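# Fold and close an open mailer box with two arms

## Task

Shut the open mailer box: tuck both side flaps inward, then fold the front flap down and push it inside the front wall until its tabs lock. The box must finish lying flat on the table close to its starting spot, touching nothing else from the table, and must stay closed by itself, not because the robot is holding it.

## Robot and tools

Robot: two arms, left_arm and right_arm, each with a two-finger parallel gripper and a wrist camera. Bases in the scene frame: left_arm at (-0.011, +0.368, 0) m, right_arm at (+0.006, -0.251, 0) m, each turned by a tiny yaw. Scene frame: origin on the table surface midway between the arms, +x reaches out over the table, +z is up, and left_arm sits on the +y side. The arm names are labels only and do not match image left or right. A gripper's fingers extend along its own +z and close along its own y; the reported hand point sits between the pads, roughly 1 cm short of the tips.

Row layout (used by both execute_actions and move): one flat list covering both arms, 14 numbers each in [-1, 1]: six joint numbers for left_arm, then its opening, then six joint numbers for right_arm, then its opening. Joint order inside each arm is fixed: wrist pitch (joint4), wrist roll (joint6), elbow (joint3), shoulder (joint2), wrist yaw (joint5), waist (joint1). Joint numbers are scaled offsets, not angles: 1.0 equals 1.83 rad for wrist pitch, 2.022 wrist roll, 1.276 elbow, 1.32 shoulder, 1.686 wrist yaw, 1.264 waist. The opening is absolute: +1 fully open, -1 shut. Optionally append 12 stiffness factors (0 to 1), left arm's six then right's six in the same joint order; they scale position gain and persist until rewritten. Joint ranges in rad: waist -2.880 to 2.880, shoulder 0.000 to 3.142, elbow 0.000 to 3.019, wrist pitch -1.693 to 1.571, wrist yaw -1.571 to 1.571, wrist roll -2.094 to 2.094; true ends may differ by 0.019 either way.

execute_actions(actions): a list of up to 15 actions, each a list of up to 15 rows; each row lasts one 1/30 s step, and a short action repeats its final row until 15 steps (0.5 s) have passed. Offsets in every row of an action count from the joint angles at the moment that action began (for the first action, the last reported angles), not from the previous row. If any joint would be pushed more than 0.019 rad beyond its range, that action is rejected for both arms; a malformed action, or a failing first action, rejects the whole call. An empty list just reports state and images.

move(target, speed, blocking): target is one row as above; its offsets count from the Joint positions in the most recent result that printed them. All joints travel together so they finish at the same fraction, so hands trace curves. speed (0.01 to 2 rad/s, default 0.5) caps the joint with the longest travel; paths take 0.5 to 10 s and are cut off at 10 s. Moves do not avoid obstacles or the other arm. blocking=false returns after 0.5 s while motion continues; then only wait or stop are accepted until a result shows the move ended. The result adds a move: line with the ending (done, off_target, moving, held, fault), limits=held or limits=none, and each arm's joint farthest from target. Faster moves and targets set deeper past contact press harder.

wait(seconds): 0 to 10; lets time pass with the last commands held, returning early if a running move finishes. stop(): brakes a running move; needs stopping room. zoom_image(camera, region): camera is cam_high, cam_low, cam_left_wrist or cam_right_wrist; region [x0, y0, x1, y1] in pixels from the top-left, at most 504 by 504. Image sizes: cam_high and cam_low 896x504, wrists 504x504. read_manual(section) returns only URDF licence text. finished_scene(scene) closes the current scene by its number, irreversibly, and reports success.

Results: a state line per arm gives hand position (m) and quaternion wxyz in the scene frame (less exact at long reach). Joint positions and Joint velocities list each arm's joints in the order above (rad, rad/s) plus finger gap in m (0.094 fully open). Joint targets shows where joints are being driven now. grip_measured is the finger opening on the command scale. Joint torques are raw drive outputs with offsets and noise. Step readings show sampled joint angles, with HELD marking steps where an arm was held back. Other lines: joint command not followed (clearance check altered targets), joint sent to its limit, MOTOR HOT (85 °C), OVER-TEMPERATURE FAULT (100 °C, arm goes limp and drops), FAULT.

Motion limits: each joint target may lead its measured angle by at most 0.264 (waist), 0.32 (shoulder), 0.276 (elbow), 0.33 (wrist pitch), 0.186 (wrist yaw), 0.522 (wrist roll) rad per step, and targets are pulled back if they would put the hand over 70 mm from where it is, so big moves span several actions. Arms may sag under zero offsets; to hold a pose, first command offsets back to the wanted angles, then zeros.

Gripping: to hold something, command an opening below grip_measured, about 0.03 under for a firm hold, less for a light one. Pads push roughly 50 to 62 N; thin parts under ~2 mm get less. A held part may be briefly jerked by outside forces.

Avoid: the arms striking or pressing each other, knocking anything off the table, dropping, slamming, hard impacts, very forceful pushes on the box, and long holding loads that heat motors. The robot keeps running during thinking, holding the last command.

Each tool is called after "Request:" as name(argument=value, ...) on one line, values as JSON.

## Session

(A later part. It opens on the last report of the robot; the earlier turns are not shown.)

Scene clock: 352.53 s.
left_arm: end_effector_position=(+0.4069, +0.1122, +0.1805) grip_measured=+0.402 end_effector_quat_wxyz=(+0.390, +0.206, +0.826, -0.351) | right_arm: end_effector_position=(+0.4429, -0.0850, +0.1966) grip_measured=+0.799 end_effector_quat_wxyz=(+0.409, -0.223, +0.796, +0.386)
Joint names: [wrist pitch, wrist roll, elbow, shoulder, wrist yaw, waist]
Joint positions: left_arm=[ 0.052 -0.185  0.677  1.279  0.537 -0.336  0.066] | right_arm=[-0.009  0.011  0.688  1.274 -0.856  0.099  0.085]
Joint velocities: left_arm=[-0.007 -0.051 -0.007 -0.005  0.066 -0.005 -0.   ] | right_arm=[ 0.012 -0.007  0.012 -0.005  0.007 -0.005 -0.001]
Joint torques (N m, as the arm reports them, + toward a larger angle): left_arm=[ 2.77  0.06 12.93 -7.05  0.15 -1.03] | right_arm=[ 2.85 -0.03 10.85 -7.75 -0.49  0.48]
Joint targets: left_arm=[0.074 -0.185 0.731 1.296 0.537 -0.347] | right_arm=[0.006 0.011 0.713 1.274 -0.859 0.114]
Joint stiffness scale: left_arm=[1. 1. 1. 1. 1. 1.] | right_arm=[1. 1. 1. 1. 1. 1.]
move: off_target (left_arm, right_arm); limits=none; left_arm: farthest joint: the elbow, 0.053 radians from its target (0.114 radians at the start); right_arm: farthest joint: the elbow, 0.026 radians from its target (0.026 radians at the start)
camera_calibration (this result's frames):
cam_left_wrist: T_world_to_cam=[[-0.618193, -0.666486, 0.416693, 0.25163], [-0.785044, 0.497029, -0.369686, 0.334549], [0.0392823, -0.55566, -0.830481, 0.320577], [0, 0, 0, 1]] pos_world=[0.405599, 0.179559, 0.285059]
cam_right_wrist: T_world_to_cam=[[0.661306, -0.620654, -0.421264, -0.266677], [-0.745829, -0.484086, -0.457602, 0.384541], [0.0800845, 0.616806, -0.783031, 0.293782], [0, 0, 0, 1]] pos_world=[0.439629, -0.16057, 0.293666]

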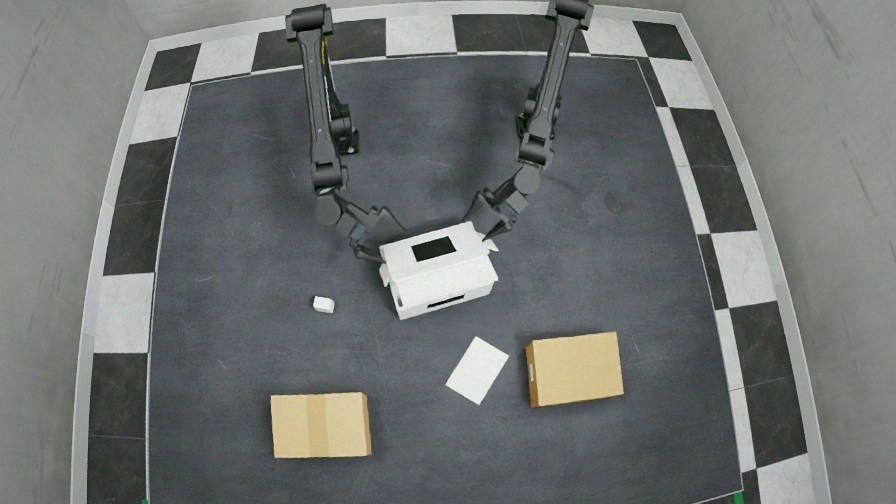

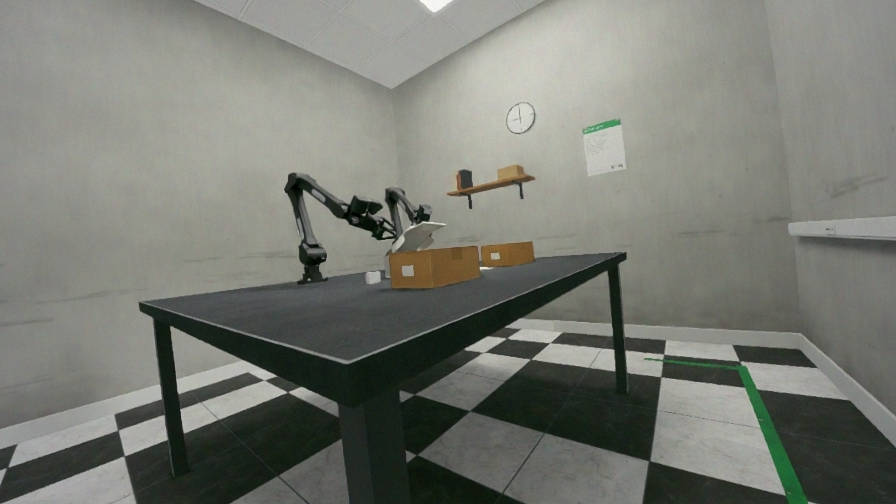

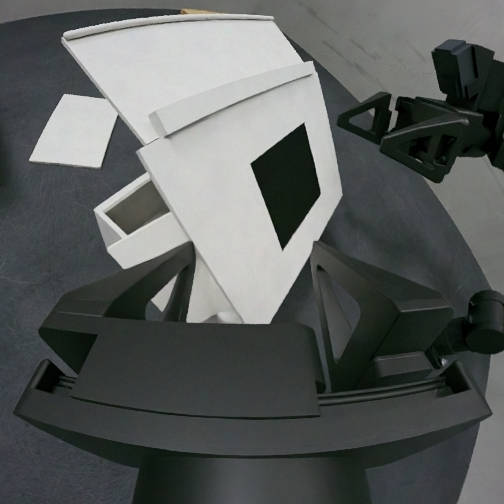

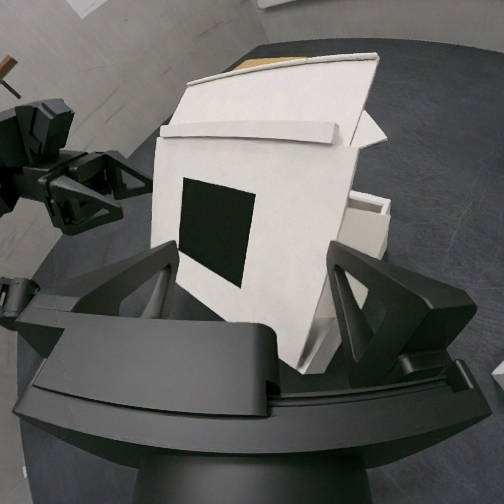

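Request:
move(target=[-0.045,0,-0.045,-0.105,0,0.01,0.4,0.008,0,0.02,0,0,-0.03,1], speed=0.12)

Request:
move(target=[0.055,-0.035,0.03,0.02,-0.319,-0.115,1,0.008,0,0.02,0,0,0,1], speed=0.3)

Scene clock: 412.27 s.
left_arm: end_effector_position=(+0.3748, +0.1269, +0.1869) grip_measured=+0.402 end_effector_quat_wxyz=(+0.382, +0.202, +0.831, -0.349) | right_arm: end_effector_position=(+0.4466, -0.0951, +0.1966) grip_measured=+1.000 end_effector_quat_wxyz=(+0.413, -0.214, +0.799, +0.382)
Joint names: [wrist pitch, wrist roll, elbow, shoulder, wrist yaw, waist]
Joint positions: left_arm=[-0.025 -0.185  0.615  1.161  0.537 -0.331  0.066] | right_arm=[-0.009  0.011  0.688  1.274 -0.856  0.076  0.094]
Joint velocities: left_arm=[-0.007  0.007 -0.007 -0.015  0.007 -0.015 -0.   ] | right_arm=[-0.002 -0.007 -0.002  0.005 -0.007 -0.005  0.   ]
Joint torques (N m, as the arm reports them, + toward a larger angle): left_arm=[ 1.51  0.06  9.01 -8.28  0.16  0.55] | right_arm=[ 2.86 -0.06 10.63 -8.18 -0.43 -1.27]
Joint targets: left_arm=[-0.030 -0.185 0.620 1.141 0.537 -0.323] | right_arm=[0.006 0.011 0.713 1.274 -0.856 0.061]
Joint stiffness scale: left_arm=[1. 1. 1. 1. 1. 1.] | right_arm=[1. 1. 1. 1. 1. 1.]
move: off_target (right_arm); limits=none; left_arm: farthest joint: the shoulder, 0.020 radians from its target (0.139 radians at the start); right_arm: farthest joint: the elbow, 0.026 radians from its target (0.026 radians at the start)
camera_calibration (this result's frames):
cam_left_wrist: T_world_to_cam=[[-0.60679, -0.672619, 0.423544, 0.234195], [-0.794437, 0.495767, -0.350836, 0.304559], [0.0260003, -0.549363, -0.835179, 0.340394], [0, 0, 0, 1]] pos_world=[0.37521, 0.193533, 0.291949]
cam_right_wrist: T_world_to_cam=[[0.646928, -0.635626, -0.421264, -0.270349], [-0.756712, -0.46689, -0.457602, 0.388931], [0.0941801, 0.614811, -0.783031, 0.293192], [0, 0, 0, 1]] pos_world=[0.441593, -0.170511, 0.293666]

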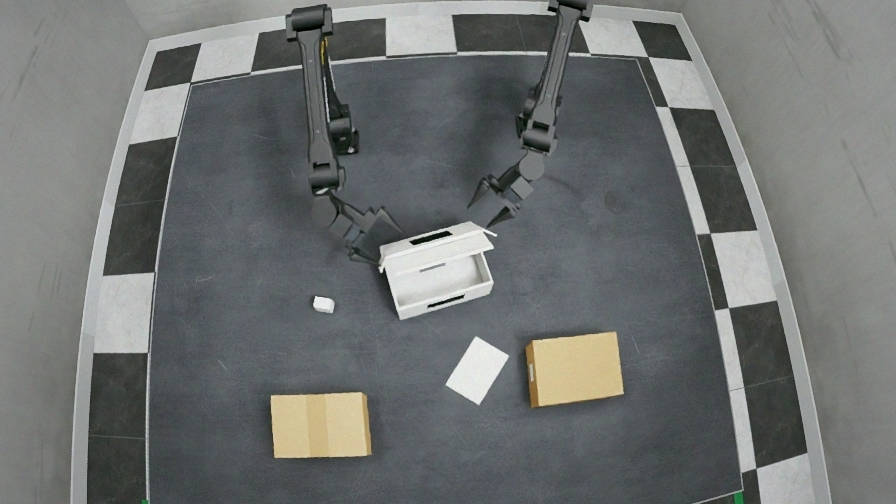

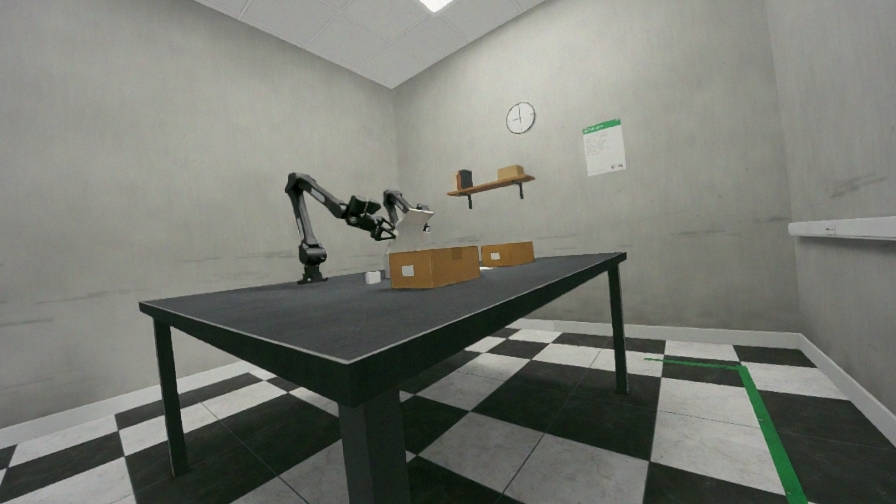

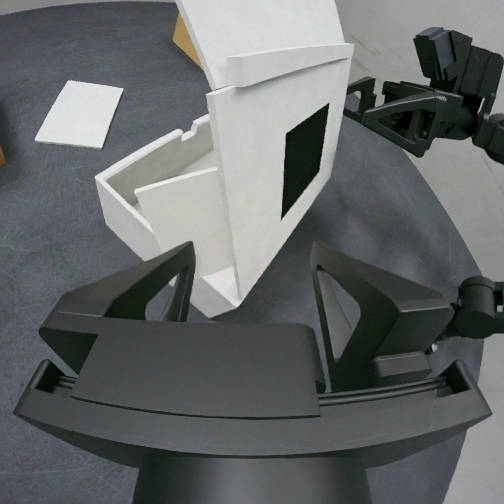

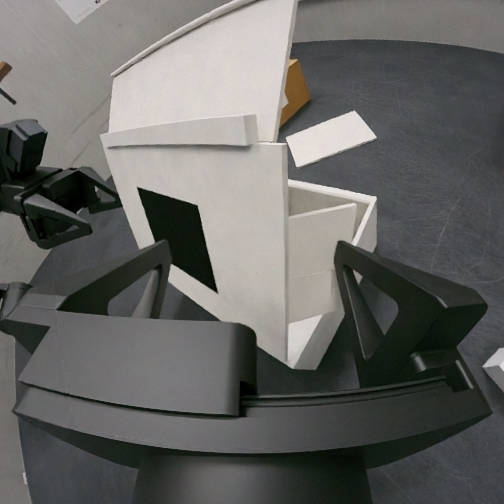

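Scene clock: 414.47 s.
left_arm: end_effector_position=(+0.4061, +0.1379, +0.1857) grip_measured=+1.000 end_effector_quat_wxyz=(+0.475, +0.113, +0.853, -0.187) | right_arm: end_effector_position=(+0.4466, -0.0951, +0.1966) grip_measured=+1.000 end_effector_quat_wxyz=(+0.413, -0.214, +0.799, +0.382)
Joint names: [wrist pitch, wrist roll, elbow, shoulder, wrist yaw, waist]
Joint positions: left_arm=[ 0.058 -0.24   0.612  1.17   0.003 -0.47   0.094] | right_arm=[-0.009  0.011  0.688  1.274 -0.856  0.076  0.094]
Joint velocities: left_arm=[-0.002  0.007 -0.007 -0.005  0.007 -0.015  0.   ] | right_arm=[-0.007 -0.037 -0.002  0.015  0.007 -0.005  0.   ]
Joint torques (N m, as the arm reports them, + toward a larger angle): left_arm=[ 2.74 -0.1  12.21 -5.64 -0.24 -0.68] | right_arm=[ 2.73 -0.05 10.63 -7.15 -0.41 -0.45]
Joint targets: left_arm=[0.076 -0.256 0.654 1.187 -0.001 -0.476] | right_arm=[0.006 0.011 0.713 1.274 -0.856 0.076]
Joint stiffness scale: left_arm=[1. 1. 1. 1. 1. 1.] | right_arm=[1. 1. 1. 1. 1. 1.]
move: off_target (left_arm, right_arm); limits=none; left_arm: farthest joint: the elbow, 0.041 radians from its target (0.038 radians at the start); right_arm: farthest joint: the elbow, 0.026 radians from its target (0.026 radians at the start)
camera_calibration (this result's frames):
cam_left_wrist: T_world_to_cam=[[-0.374168, -0.903837, 0.20755, 0.238584], [-0.87516, 0.270119, -0.401412, 0.396873], [0.306748, -0.331834, -0.892072, 0.211138], [0, 0, 0, 1]] pos_world=[0.371832, 0.178501, 0.298142]
cam_right_wrist: T_world_to_cam=[[0.646928, -0.635626, -0.421264, -0.270349], [-0.756712, -0.46689, -0.457602, 0.388931], [0.0941801, 0.614811, -0.783031, 0.293192], [0, 0, 0, 1]] pos_world=[0.441593, -0.170511, 0.293666]

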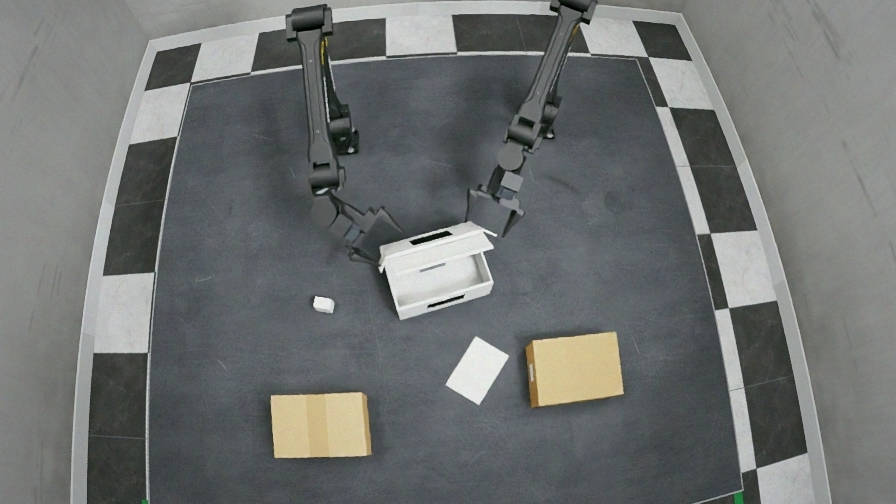

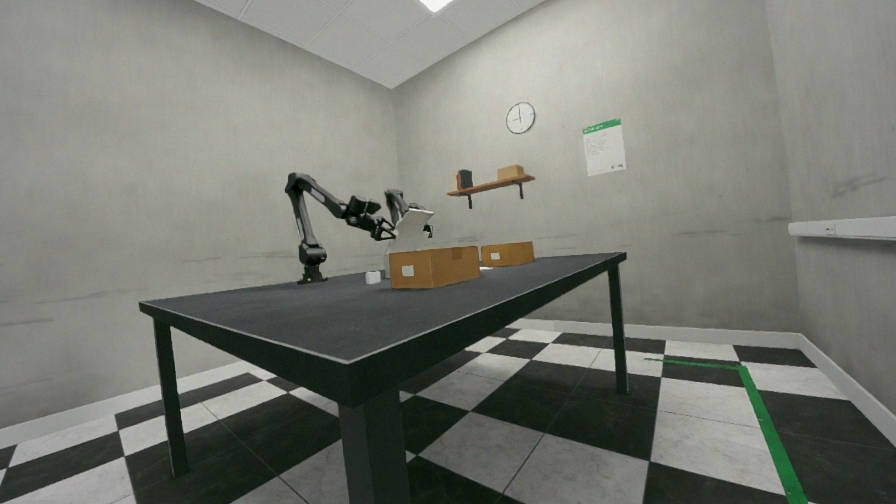

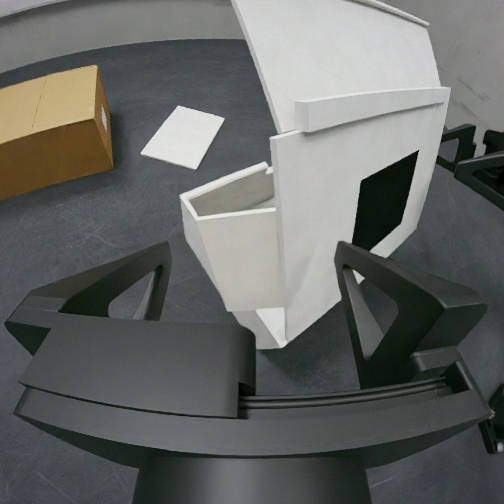

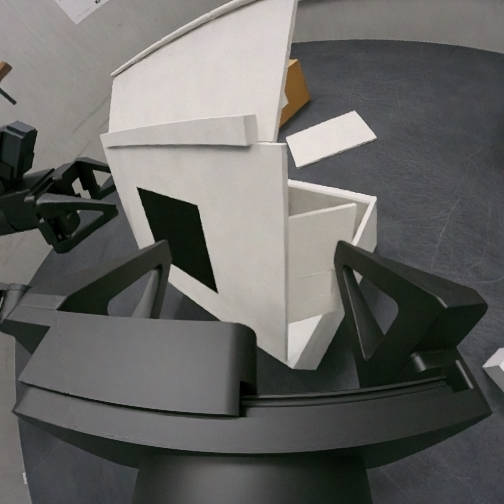

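Request:
move(target=[0.045,0,0.078,0.1,0,0,1,0.03,0,0.055,0.055,0,-0.03,1], speed=0.1)

Scene clock: 422.80 s.
left_arm: end_effector_position=(+0.4326, +0.1233, +0.1729) grip_measured=+1.000 end_effector_quat_wxyz=(+0.475, +0.113, +0.852, -0.187) | right_arm: end_effector_position=(+0.4668, -0.1047, +0.1883) grip_measured=+1.000 end_effector_quat_wxyz=(+0.418, -0.205, +0.801, +0.377)
Joint names: [wrist pitch, wrist roll, elbow, shoulder, wrist yaw, waist]
Joint positions: left_arm=[ 0.122 -0.241  0.664  1.285  0.003 -0.47   0.094] | right_arm=[ 0.026  0.011  0.717  1.336 -0.856  0.053  0.094]
Joint velocities: left_arm=[ 0.002  0.037 -0.022 -0.005 -0.007  0.005  0.   ] | right_arm=[ 0.012 -0.022 -0.002 -0.005  0.007  0.005  0.   ]
Joint torques (N m, as the arm reports them, + toward a larger angle): left_arm=[ 2.74  0.04 12.44 -7.15 -0.05 -0.15] | right_arm=[ 3.04 -0.06 11.81 -7.23 -0.41 -1.6 ]
Joint targets: left_arm=[0.140 -0.241 0.712 1.301 0.003 -0.470] | right_arm=[0.046 0.011 0.758 1.347 -0.856 0.038]
Joint stiffness scale: left_arm=[1. 1. 1. 1. 1. 1.] | right_arm=[1. 1. 1. 1. 1. 1.]
move: off_target (left_arm, right_arm); limits=none; left_arm: farthest joint: the elbow, 0.048 radians from its target (0.099 radians at the start); right_arm: farthest joint: the elbow, 0.042 radians from its target (0.070 radians at the start)
camera_calibration (this result's frames):
cam_left_wrist: T_world_to_cam=[[-0.373839, -0.903814, 0.208241, 0.237749], [-0.875254, 0.26949, -0.401628, 0.41899], [0.306878, -0.332408, -0.891813, 0.186716], [0, 0, 0, 1]] pos_world=[0.398303, 0.164033, 0.285284]
cam_right_wrist: T_world_to_cam=[[0.632605, -0.650483, -0.420337, -0.288082], [-0.766672, -0.449131, -0.458797, 0.402693], [0.109654, 0.612498, -0.78283, 0.283288], [0, 0, 0, 1]] pos_world=[0.459913, -0.180044, 0.285429]

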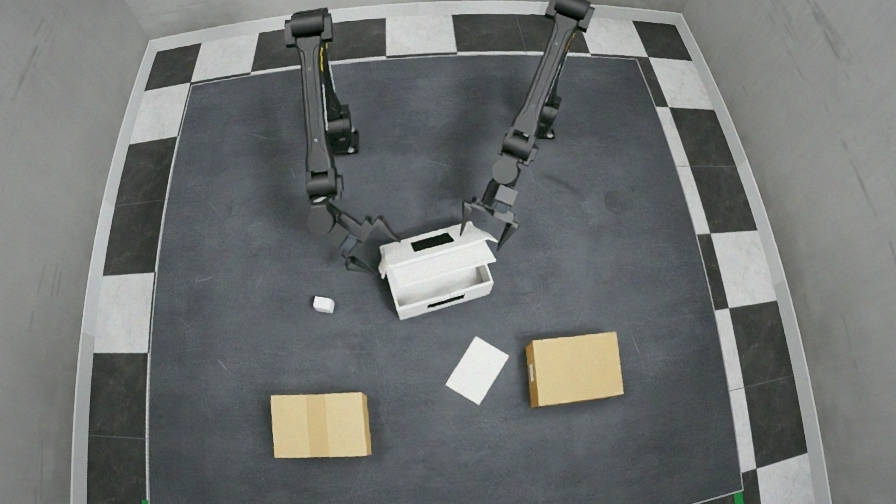

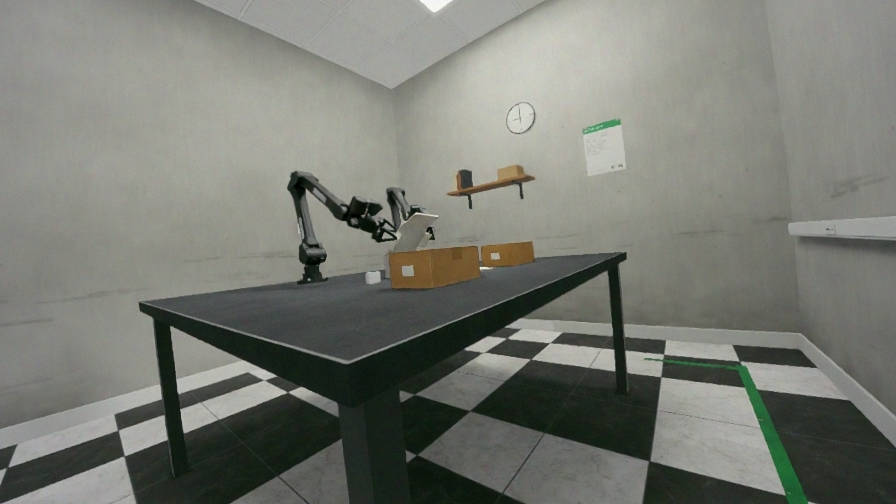

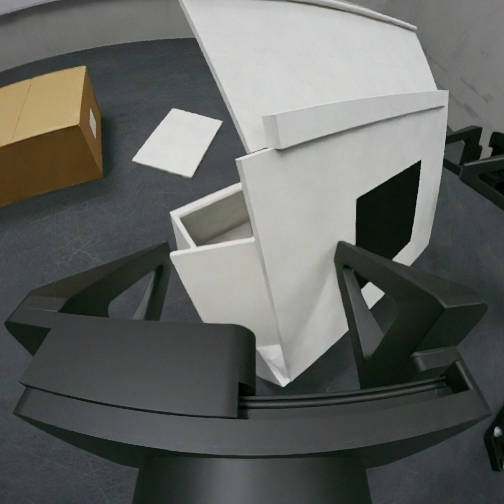

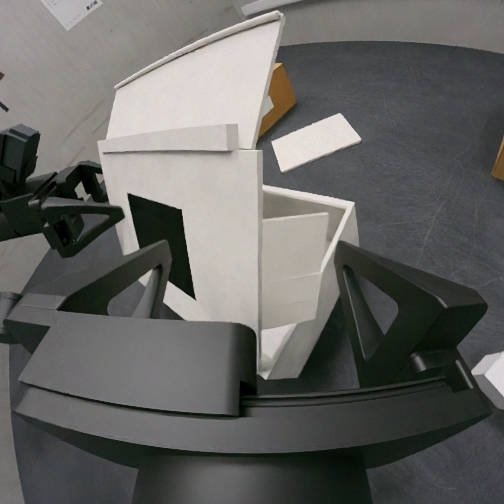

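Request:
move(target=[0.01,0,0.035,0.03,0,-0.06,1,0.01,0,0.03,0,0,0.065,1], speed=0.06)

Scene clock: 431.90 s.
left_arm: end_effector_position=(+0.4212, +0.1036, +0.1684) grip_measured=+1.000 end_effector_quat_wxyz=(+0.468, +0.132, +0.852, -0.195) | right_arm: end_effector_position=(+0.4618, -0.0865, +0.1876) grip_measured=+1.000 end_effector_quat_wxyz=(+0.412, -0.220, +0.798, +0.380)
Joint names: [wrist pitch, wrist roll, elbow, shoulder, wrist yaw, waist]
Joint positions: left_arm=[ 0.123 -0.241  0.663  1.293 -0.001 -0.516  0.094] | right_arm=[ 0.028  0.011  0.717  1.336 -0.843  0.095  0.094]
Joint velocities: left_arm=[ 0.012  0.022  0.002 -0.015 -0.007 -0.005  0.   ] | right_arm=[-0.012  0.066  0.002 -0.005  0.007 -0.024  0.   ]
Joint torques (N m, as the arm reports them, + toward a larger angle): left_arm=[ 2.66  0.04 12.2  -5.92  0.13 -2.39] | right_arm=[ 2.84 -0.04 11.66 -8.01 -0.88  2.64]
Joint targets: left_arm=[0.140 -0.241 0.708 1.325 0.003 -0.546] | right_arm=[0.045 0.011 0.755 1.336 -0.856 0.135]
Joint stiffness scale: left_arm=[1. 1. 1. 1. 1. 1.] | right_arm=[1. 1. 1. 1. 1. 1.]
move: off_target (left_arm, right_arm); limits=none; left_arm: farthest joint: the elbow, 0.046 radians from its target (0.045 radians at the start); right_arm: farthest joint: the waist, 0.040 radians from its target (0.083 radians at the start)
camera_calibration (this result's frames):
cam_left_wrist: T_world_to_cam=[[-0.410685, -0.888394, 0.20517, 0.231005], [-0.865402, 0.308948, -0.394501, 0.40313], [0.287085, -0.33957, -0.895698, 0.189434], [0, 0, 0, 1]] pos_world=[0.389356, 0.145004, 0.281316]
cam_right_wrist: T_world_to_cam=[[0.653932, -0.6329, -0.414501, -0.282789], [-0.750983, -0.476659, -0.45697, 0.396724], [0.0916403, 0.61011, -0.786999, 0.281045], [0, 0, 0, 1]] pos_world=[0.457103, -0.161343, 0.285257]

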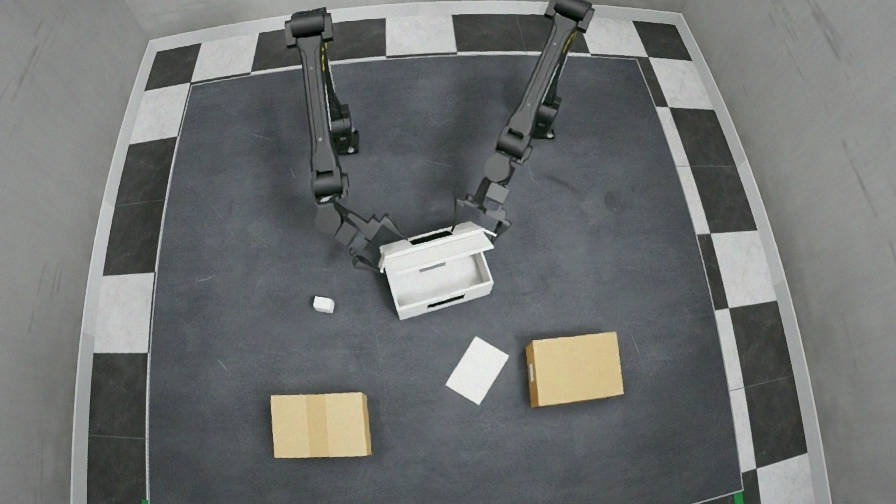

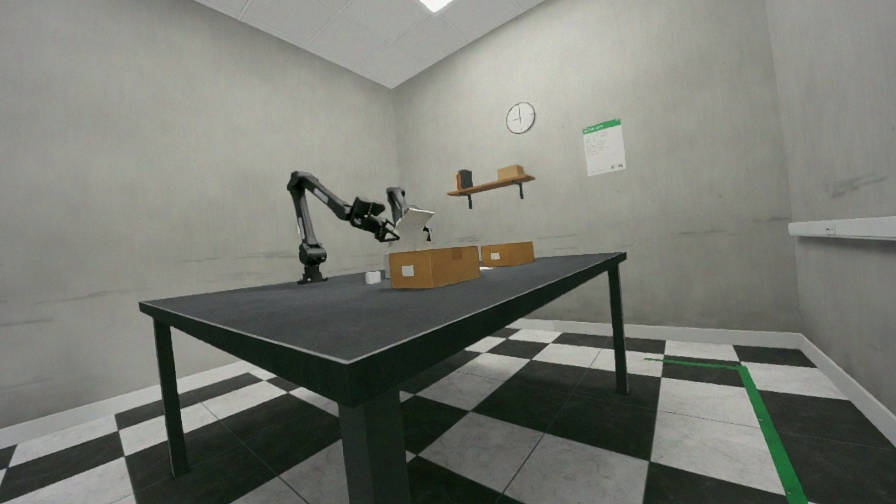

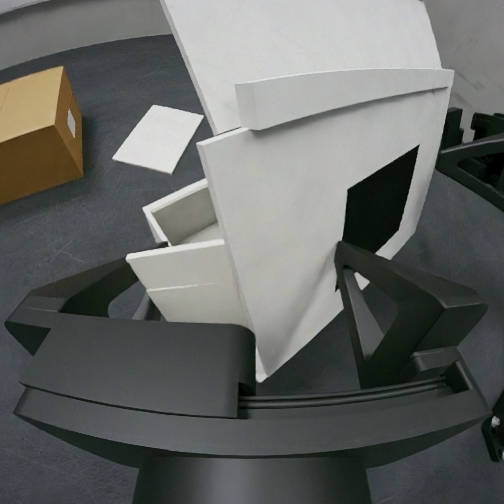

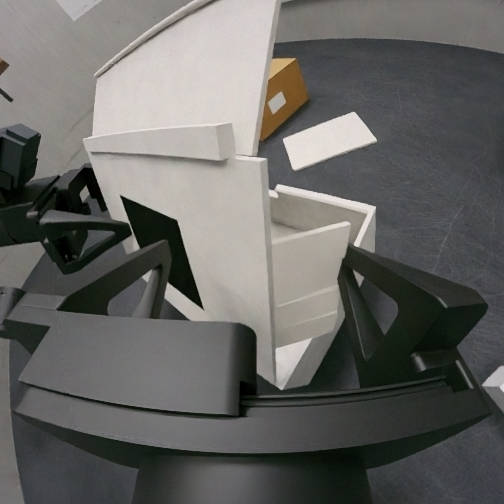

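Request:
move(target=[0.01,0,0.035,0,0,0.045,1,0.01,0,0.03,0,0,0.0,1], speed=0.1)

Request:
move(target=[-0.04,0,-0.04,-0.105,0,-0.01,1,0.01,0,0.03,0,0,0.0,1], speed=0.15)

Request:
move(target=[0,0,0.0,0.02,0,-0.03,1,0.01,0,0.03,0,0,0.0,1], speed=0.1)

Scene clock: 463.77 s.
left_arm: end_effector_position=(+0.4317, +0.1217, +0.1682) grip_measured=+1.000 end_effector_quat_wxyz=(+0.471, +0.115, +0.854, -0.187) | right_arm: end_effector_position=(+0.4624, -0.0871, +0.1873) grip_measured=+1.000 end_effector_quat_wxyz=(+0.413, -0.219, +0.799, +0.378)
Joint names: [wrist pitch, wrist roll, elbow, shoulder, wrist yaw, waist]
Joint positions: left_arm=[ 0.123 -0.241  0.662  1.293  0.007 -0.472  0.094] | right_arm=[ 0.028  0.011  0.717  1.336 -0.838  0.095  0.094]
Joint velocities: left_arm=[ 0.007  0.037  0.007 -0.005 -0.037  0.005  0.   ] | right_arm=[-0.007 -0.007 -0.002 -0.024 -0.051 -0.015  0.   ]
Joint torques (N m, as the arm reports them, + toward a larger angle): left_arm=[ 2.71  0.04 12.14 -8.3  -0.41  0.95] | right_arm=[ 3.16 -0.03 11.4  -8.03 -0.62 -0.04]
Joint targets: left_arm=[0.141 -0.241 0.707 1.293 -0.001 -0.459] | right_arm=[0.046 0.011 0.755 1.336 -0.843 0.095]
Joint stiffness scale: left_arm=[1. 1. 1. 1. 1. 1.] | right_arm=[1. 1. 1. 1. 1. 1.]
move: off_target (left_arm, right_arm); limits=none; left_arm: farthest joint: the elbow, 0.045 radians from its target (0.045 radians at the start); right_arm: farthest joint: the elbow, 0.039 radians from its target (0.039 radians at the start)
camera_calibration (this result's frames):
cam_left_wrist: T_world_to_cam=[[-0.377134, -0.902246, 0.209096, 0.23804], [-0.877129, 0.275464, -0.393402, 0.415442], [0.297347, -0.33177, -0.895273, 0.186978], [0, 0, 0, 1]] pos_world=[0.398572, 0.162365, 0.281058]
cam_right_wrist: T_world_to_cam=[[0.65141, -0.636726, -0.412606, -0.283163], [-0.75284, -0.474822, -0.455824, 0.397545], [0.0943205, 0.607555, -0.788657, 0.279883], [0, 0, 0, 1]] pos_world=[0.457345, -0.161578, 0.285107]

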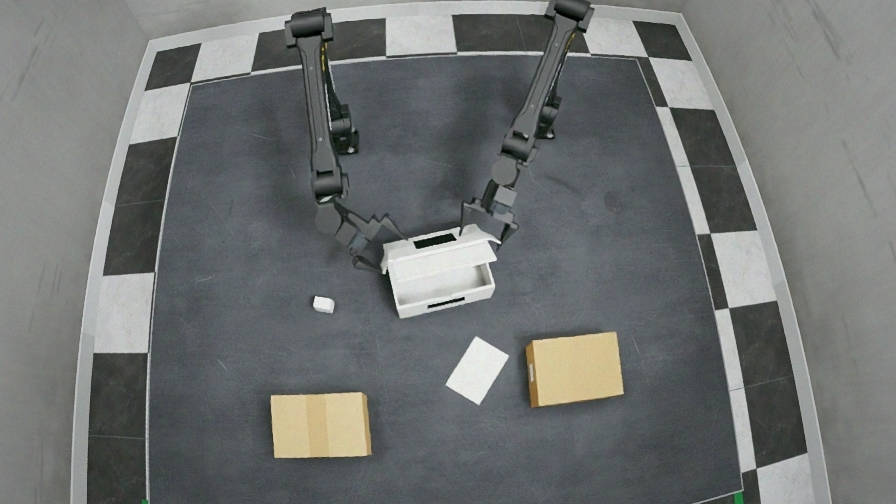

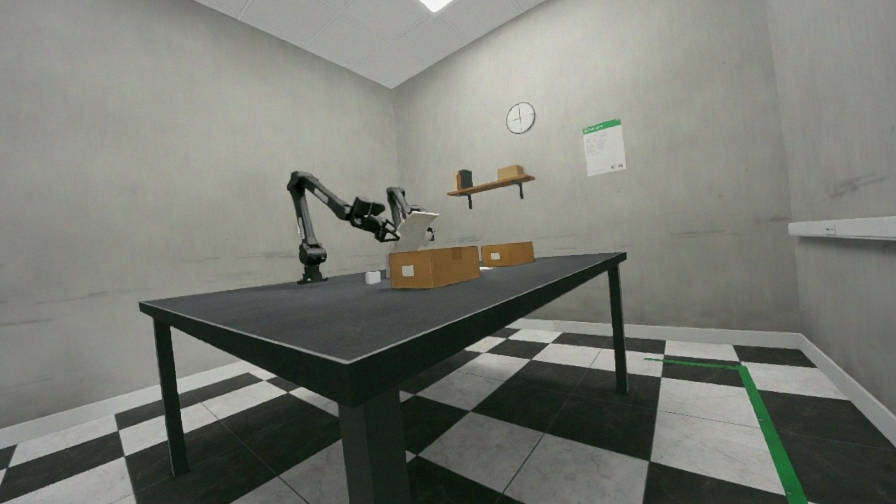

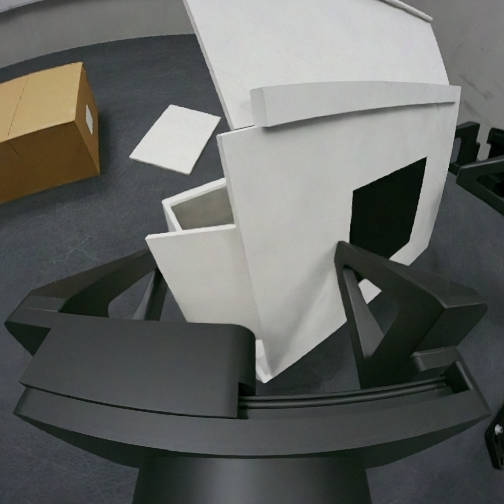

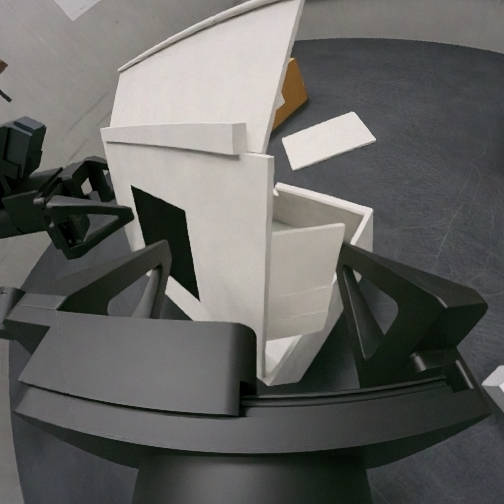

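Scene clock: 465.03 s.
left_arm: end_effector_position=(+0.4024, +0.1351, +0.1800) grip_measured=+1.000 end_effector_quat_wxyz=(+0.468, +0.117, +0.855, -0.188) | right_arm: end_effector_position=(+0.4624, -0.0871, +0.1873) grip_measured=+1.000 end_effector_quat_wxyz=(+0.413, -0.219, +0.799, +0.378)
Joint names: [wrist pitch, wrist roll, elbow, shoulder, wrist yaw, waist]
Joint positions: left_arm=[ 0.055 -0.241  0.606  1.174  0.008 -0.477  0.094] | right_arm=[ 0.028  0.011  0.717  1.336 -0.838  0.095  0.094]
Joint velocities: left_arm=[-0.012 -0.051  0.007  0.005 -0.022 -0.005  0.   ] | right_arm=[-0.012 -0.007 -0.007 -0.005 -0.022 -0.005  0.   ]
Joint torques (N m, as the arm reports them, + toward a larger angle): left_arm=[ 1.56  0.04  9.   -8.3  -0.07 -0.69] | right_arm=[ 3.02  0.02 11.6  -8.5  -0.33 -0.67]
Joint targets: left_arm=[0.050 -0.241 0.611 1.154 0.007 -0.485] | right_arm=[0.046 0.011 0.755 1.336 -0.838 0.095]
Joint stiffness scale: left_arm=[1. 1. 1. 1. 1. 1.] | right_arm=[1. 1. 1. 1. 1. 1.]
move: off_target (right_arm); limits=none; left_arm: farthest joint: the shoulder, 0.020 radians from its target (0.139 radians at the start); right_arm: farthest joint: the elbow, 0.039 radians from its target (0.039 radians at the start)
camera_calibration (this result's frames):
cam_left_wrist: T_world_to_cam=[[-0.381049, -0.900671, 0.208791, 0.238055], [-0.877258, 0.280912, -0.389239, 0.389246], [0.291924, -0.331483, -0.897162, 0.213105], [0, 0, 0, 1]] pos_world=[0.369969, 0.175706, 0.292996]
cam_right_wrist: T_world_to_cam=[[0.65141, -0.636726, -0.412606, -0.283163], [-0.75284, -0.474822, -0.455824, 0.397545], [0.0943205, 0.607555, -0.788657, 0.279883], [0, 0, 0, 1]] pos_world=[0.457345, -0.161578, 0.285107]

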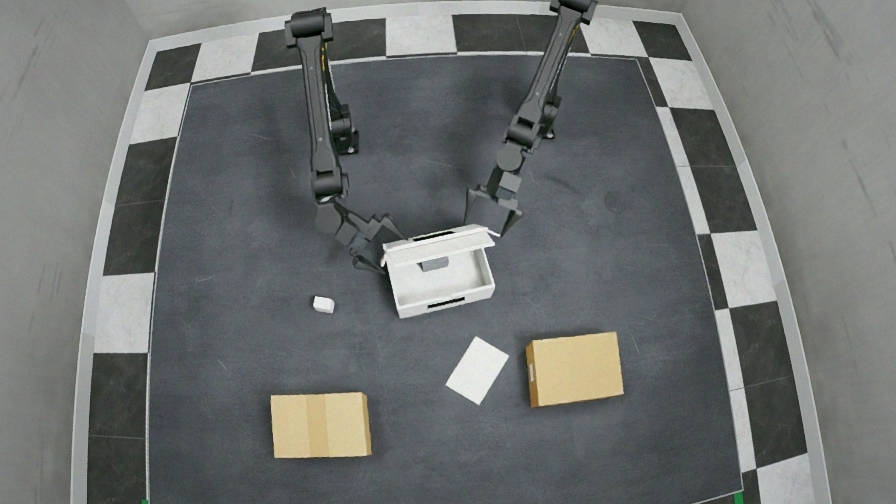

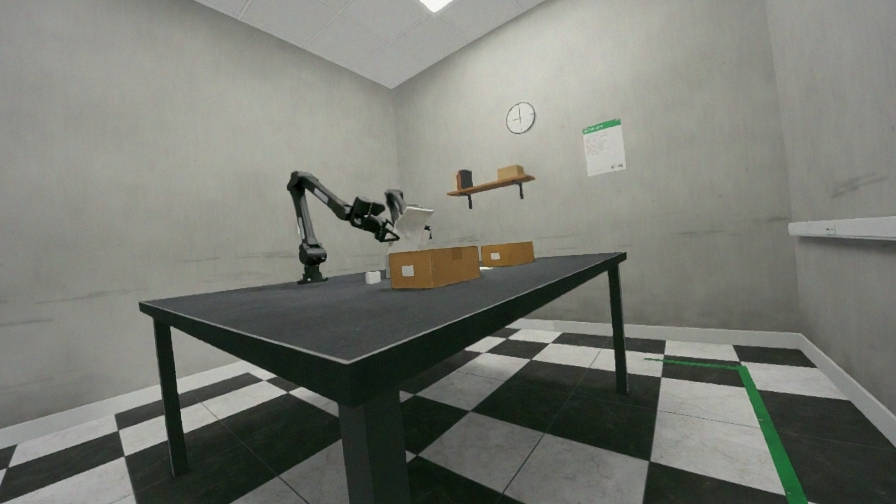

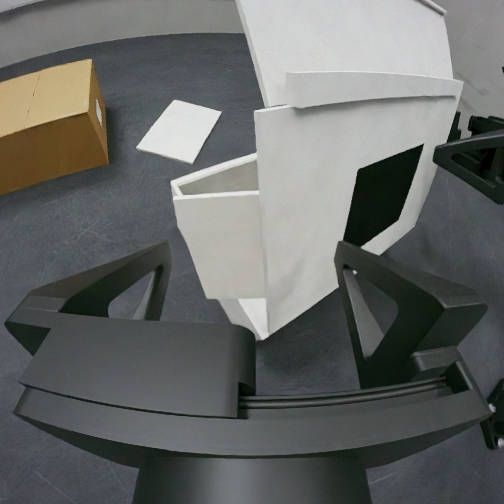

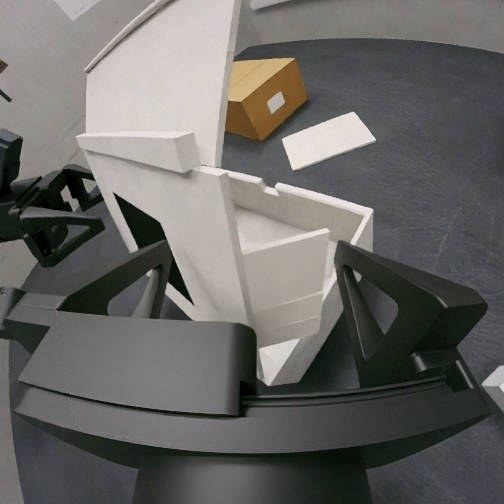

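Scene clock: 465.83 s.
left_arm: end_effector_position=(+0.3939, +0.1232, +0.1726) grip_measured=+1.000 end_effector_quat_wxyz=(+0.459, +0.131, +0.857, -0.193) | right_arm: end_effector_position=(+0.4624, -0.0871, +0.1873) grip_measured=+1.000 end_effector_quat_wxyz=(+0.413, -0.219, +0.799, +0.378)
Joint names: [wrist pitch, wrist roll, elbow, shoulder, wrist yaw, waist]
Joint positions: left_arm=[ 0.055 -0.241  0.601  1.184  0.007 -0.508  0.094] | right_arm=[ 0.028  0.011  0.717  1.336 -0.838  0.095  0.094]
Joint velocities: left_arm=[ 0.002 -0.051  0.007 -0.015 -0.022  0.005  0.   ] | right_arm=[-0.002 -0.066  0.002 -0.005 -0.022 -0.005  0.   ]
Joint torques (N m, as the arm reports them, + toward a larger angle): left_arm=[ 1.85  0.04  8.96 -5.75 -0.04 -0.71] | right_arm=[ 3.02 -0.03 11.61 -8.3  -0.39 -0.28]
Joint targets: left_arm=[0.055 -0.241 0.606 1.201 0.007 -0.515] | right_arm=[0.046 0.011 0.755 1.336 -0.838 0.095]
Joint stiffness scale: left_arm=[1. 1. 1. 1. 1. 1.] | right_arm=[1. 1. 1. 1. 1. 1.]
move: off_target (right_arm); limits=none; left_arm: farthest joint: the shoulder, 0.016 radians from its target (0.026 radians at the start); right_arm: farthest joint: the elbow, 0.039 radians from its target (0.039 radians at the start)
camera_calibration (this result's frames):
cam_left_wrist: T_world_to_cam=[[-0.405699, -0.890268, 0.206955, 0.234351], [-0.873229, 0.310655, -0.375452, 0.37467], [0.269961, -0.33304, -0.903441, 0.214974], [0, 0, 0, 1]] pos_world=[0.364214, 0.163837, 0.286386]
cam_right_wrist: T_world_to_cam=[[0.65141, -0.636726, -0.412606, -0.283163], [-0.75284, -0.474822, -0.455824, 0.397545], [0.0943205, 0.607555, -0.788657, 0.279883], [0, 0, 0, 1]] pos_world=[0.457345, -0.161578, 0.285107]

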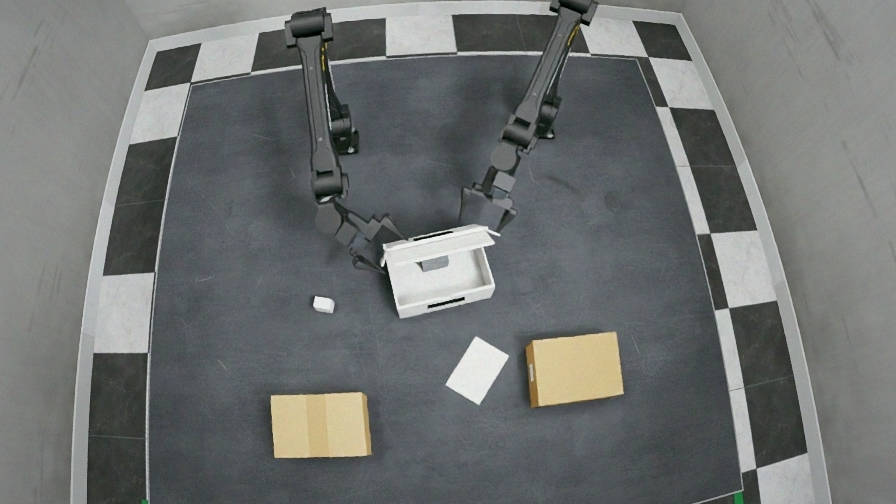

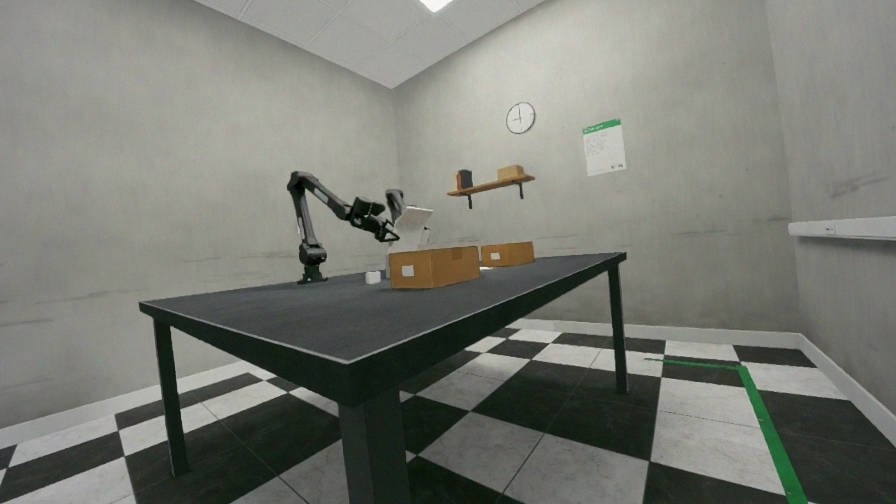

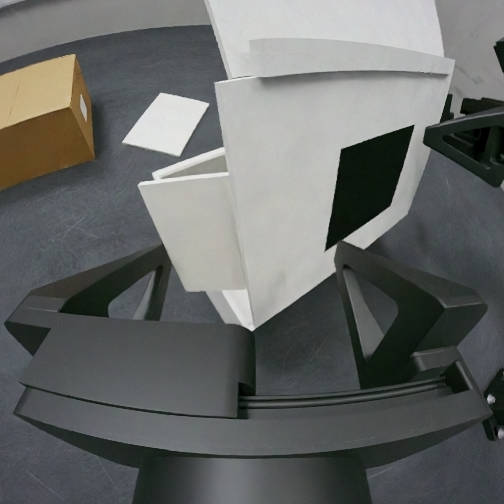

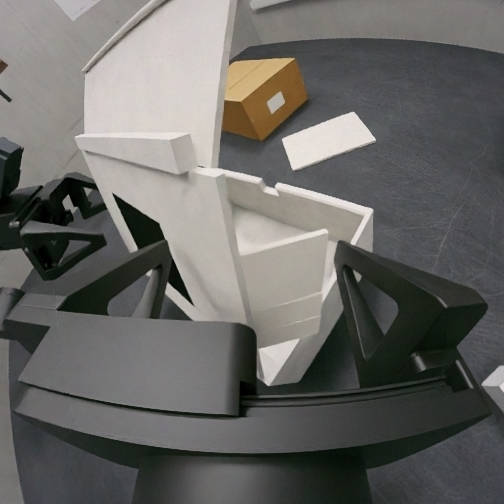

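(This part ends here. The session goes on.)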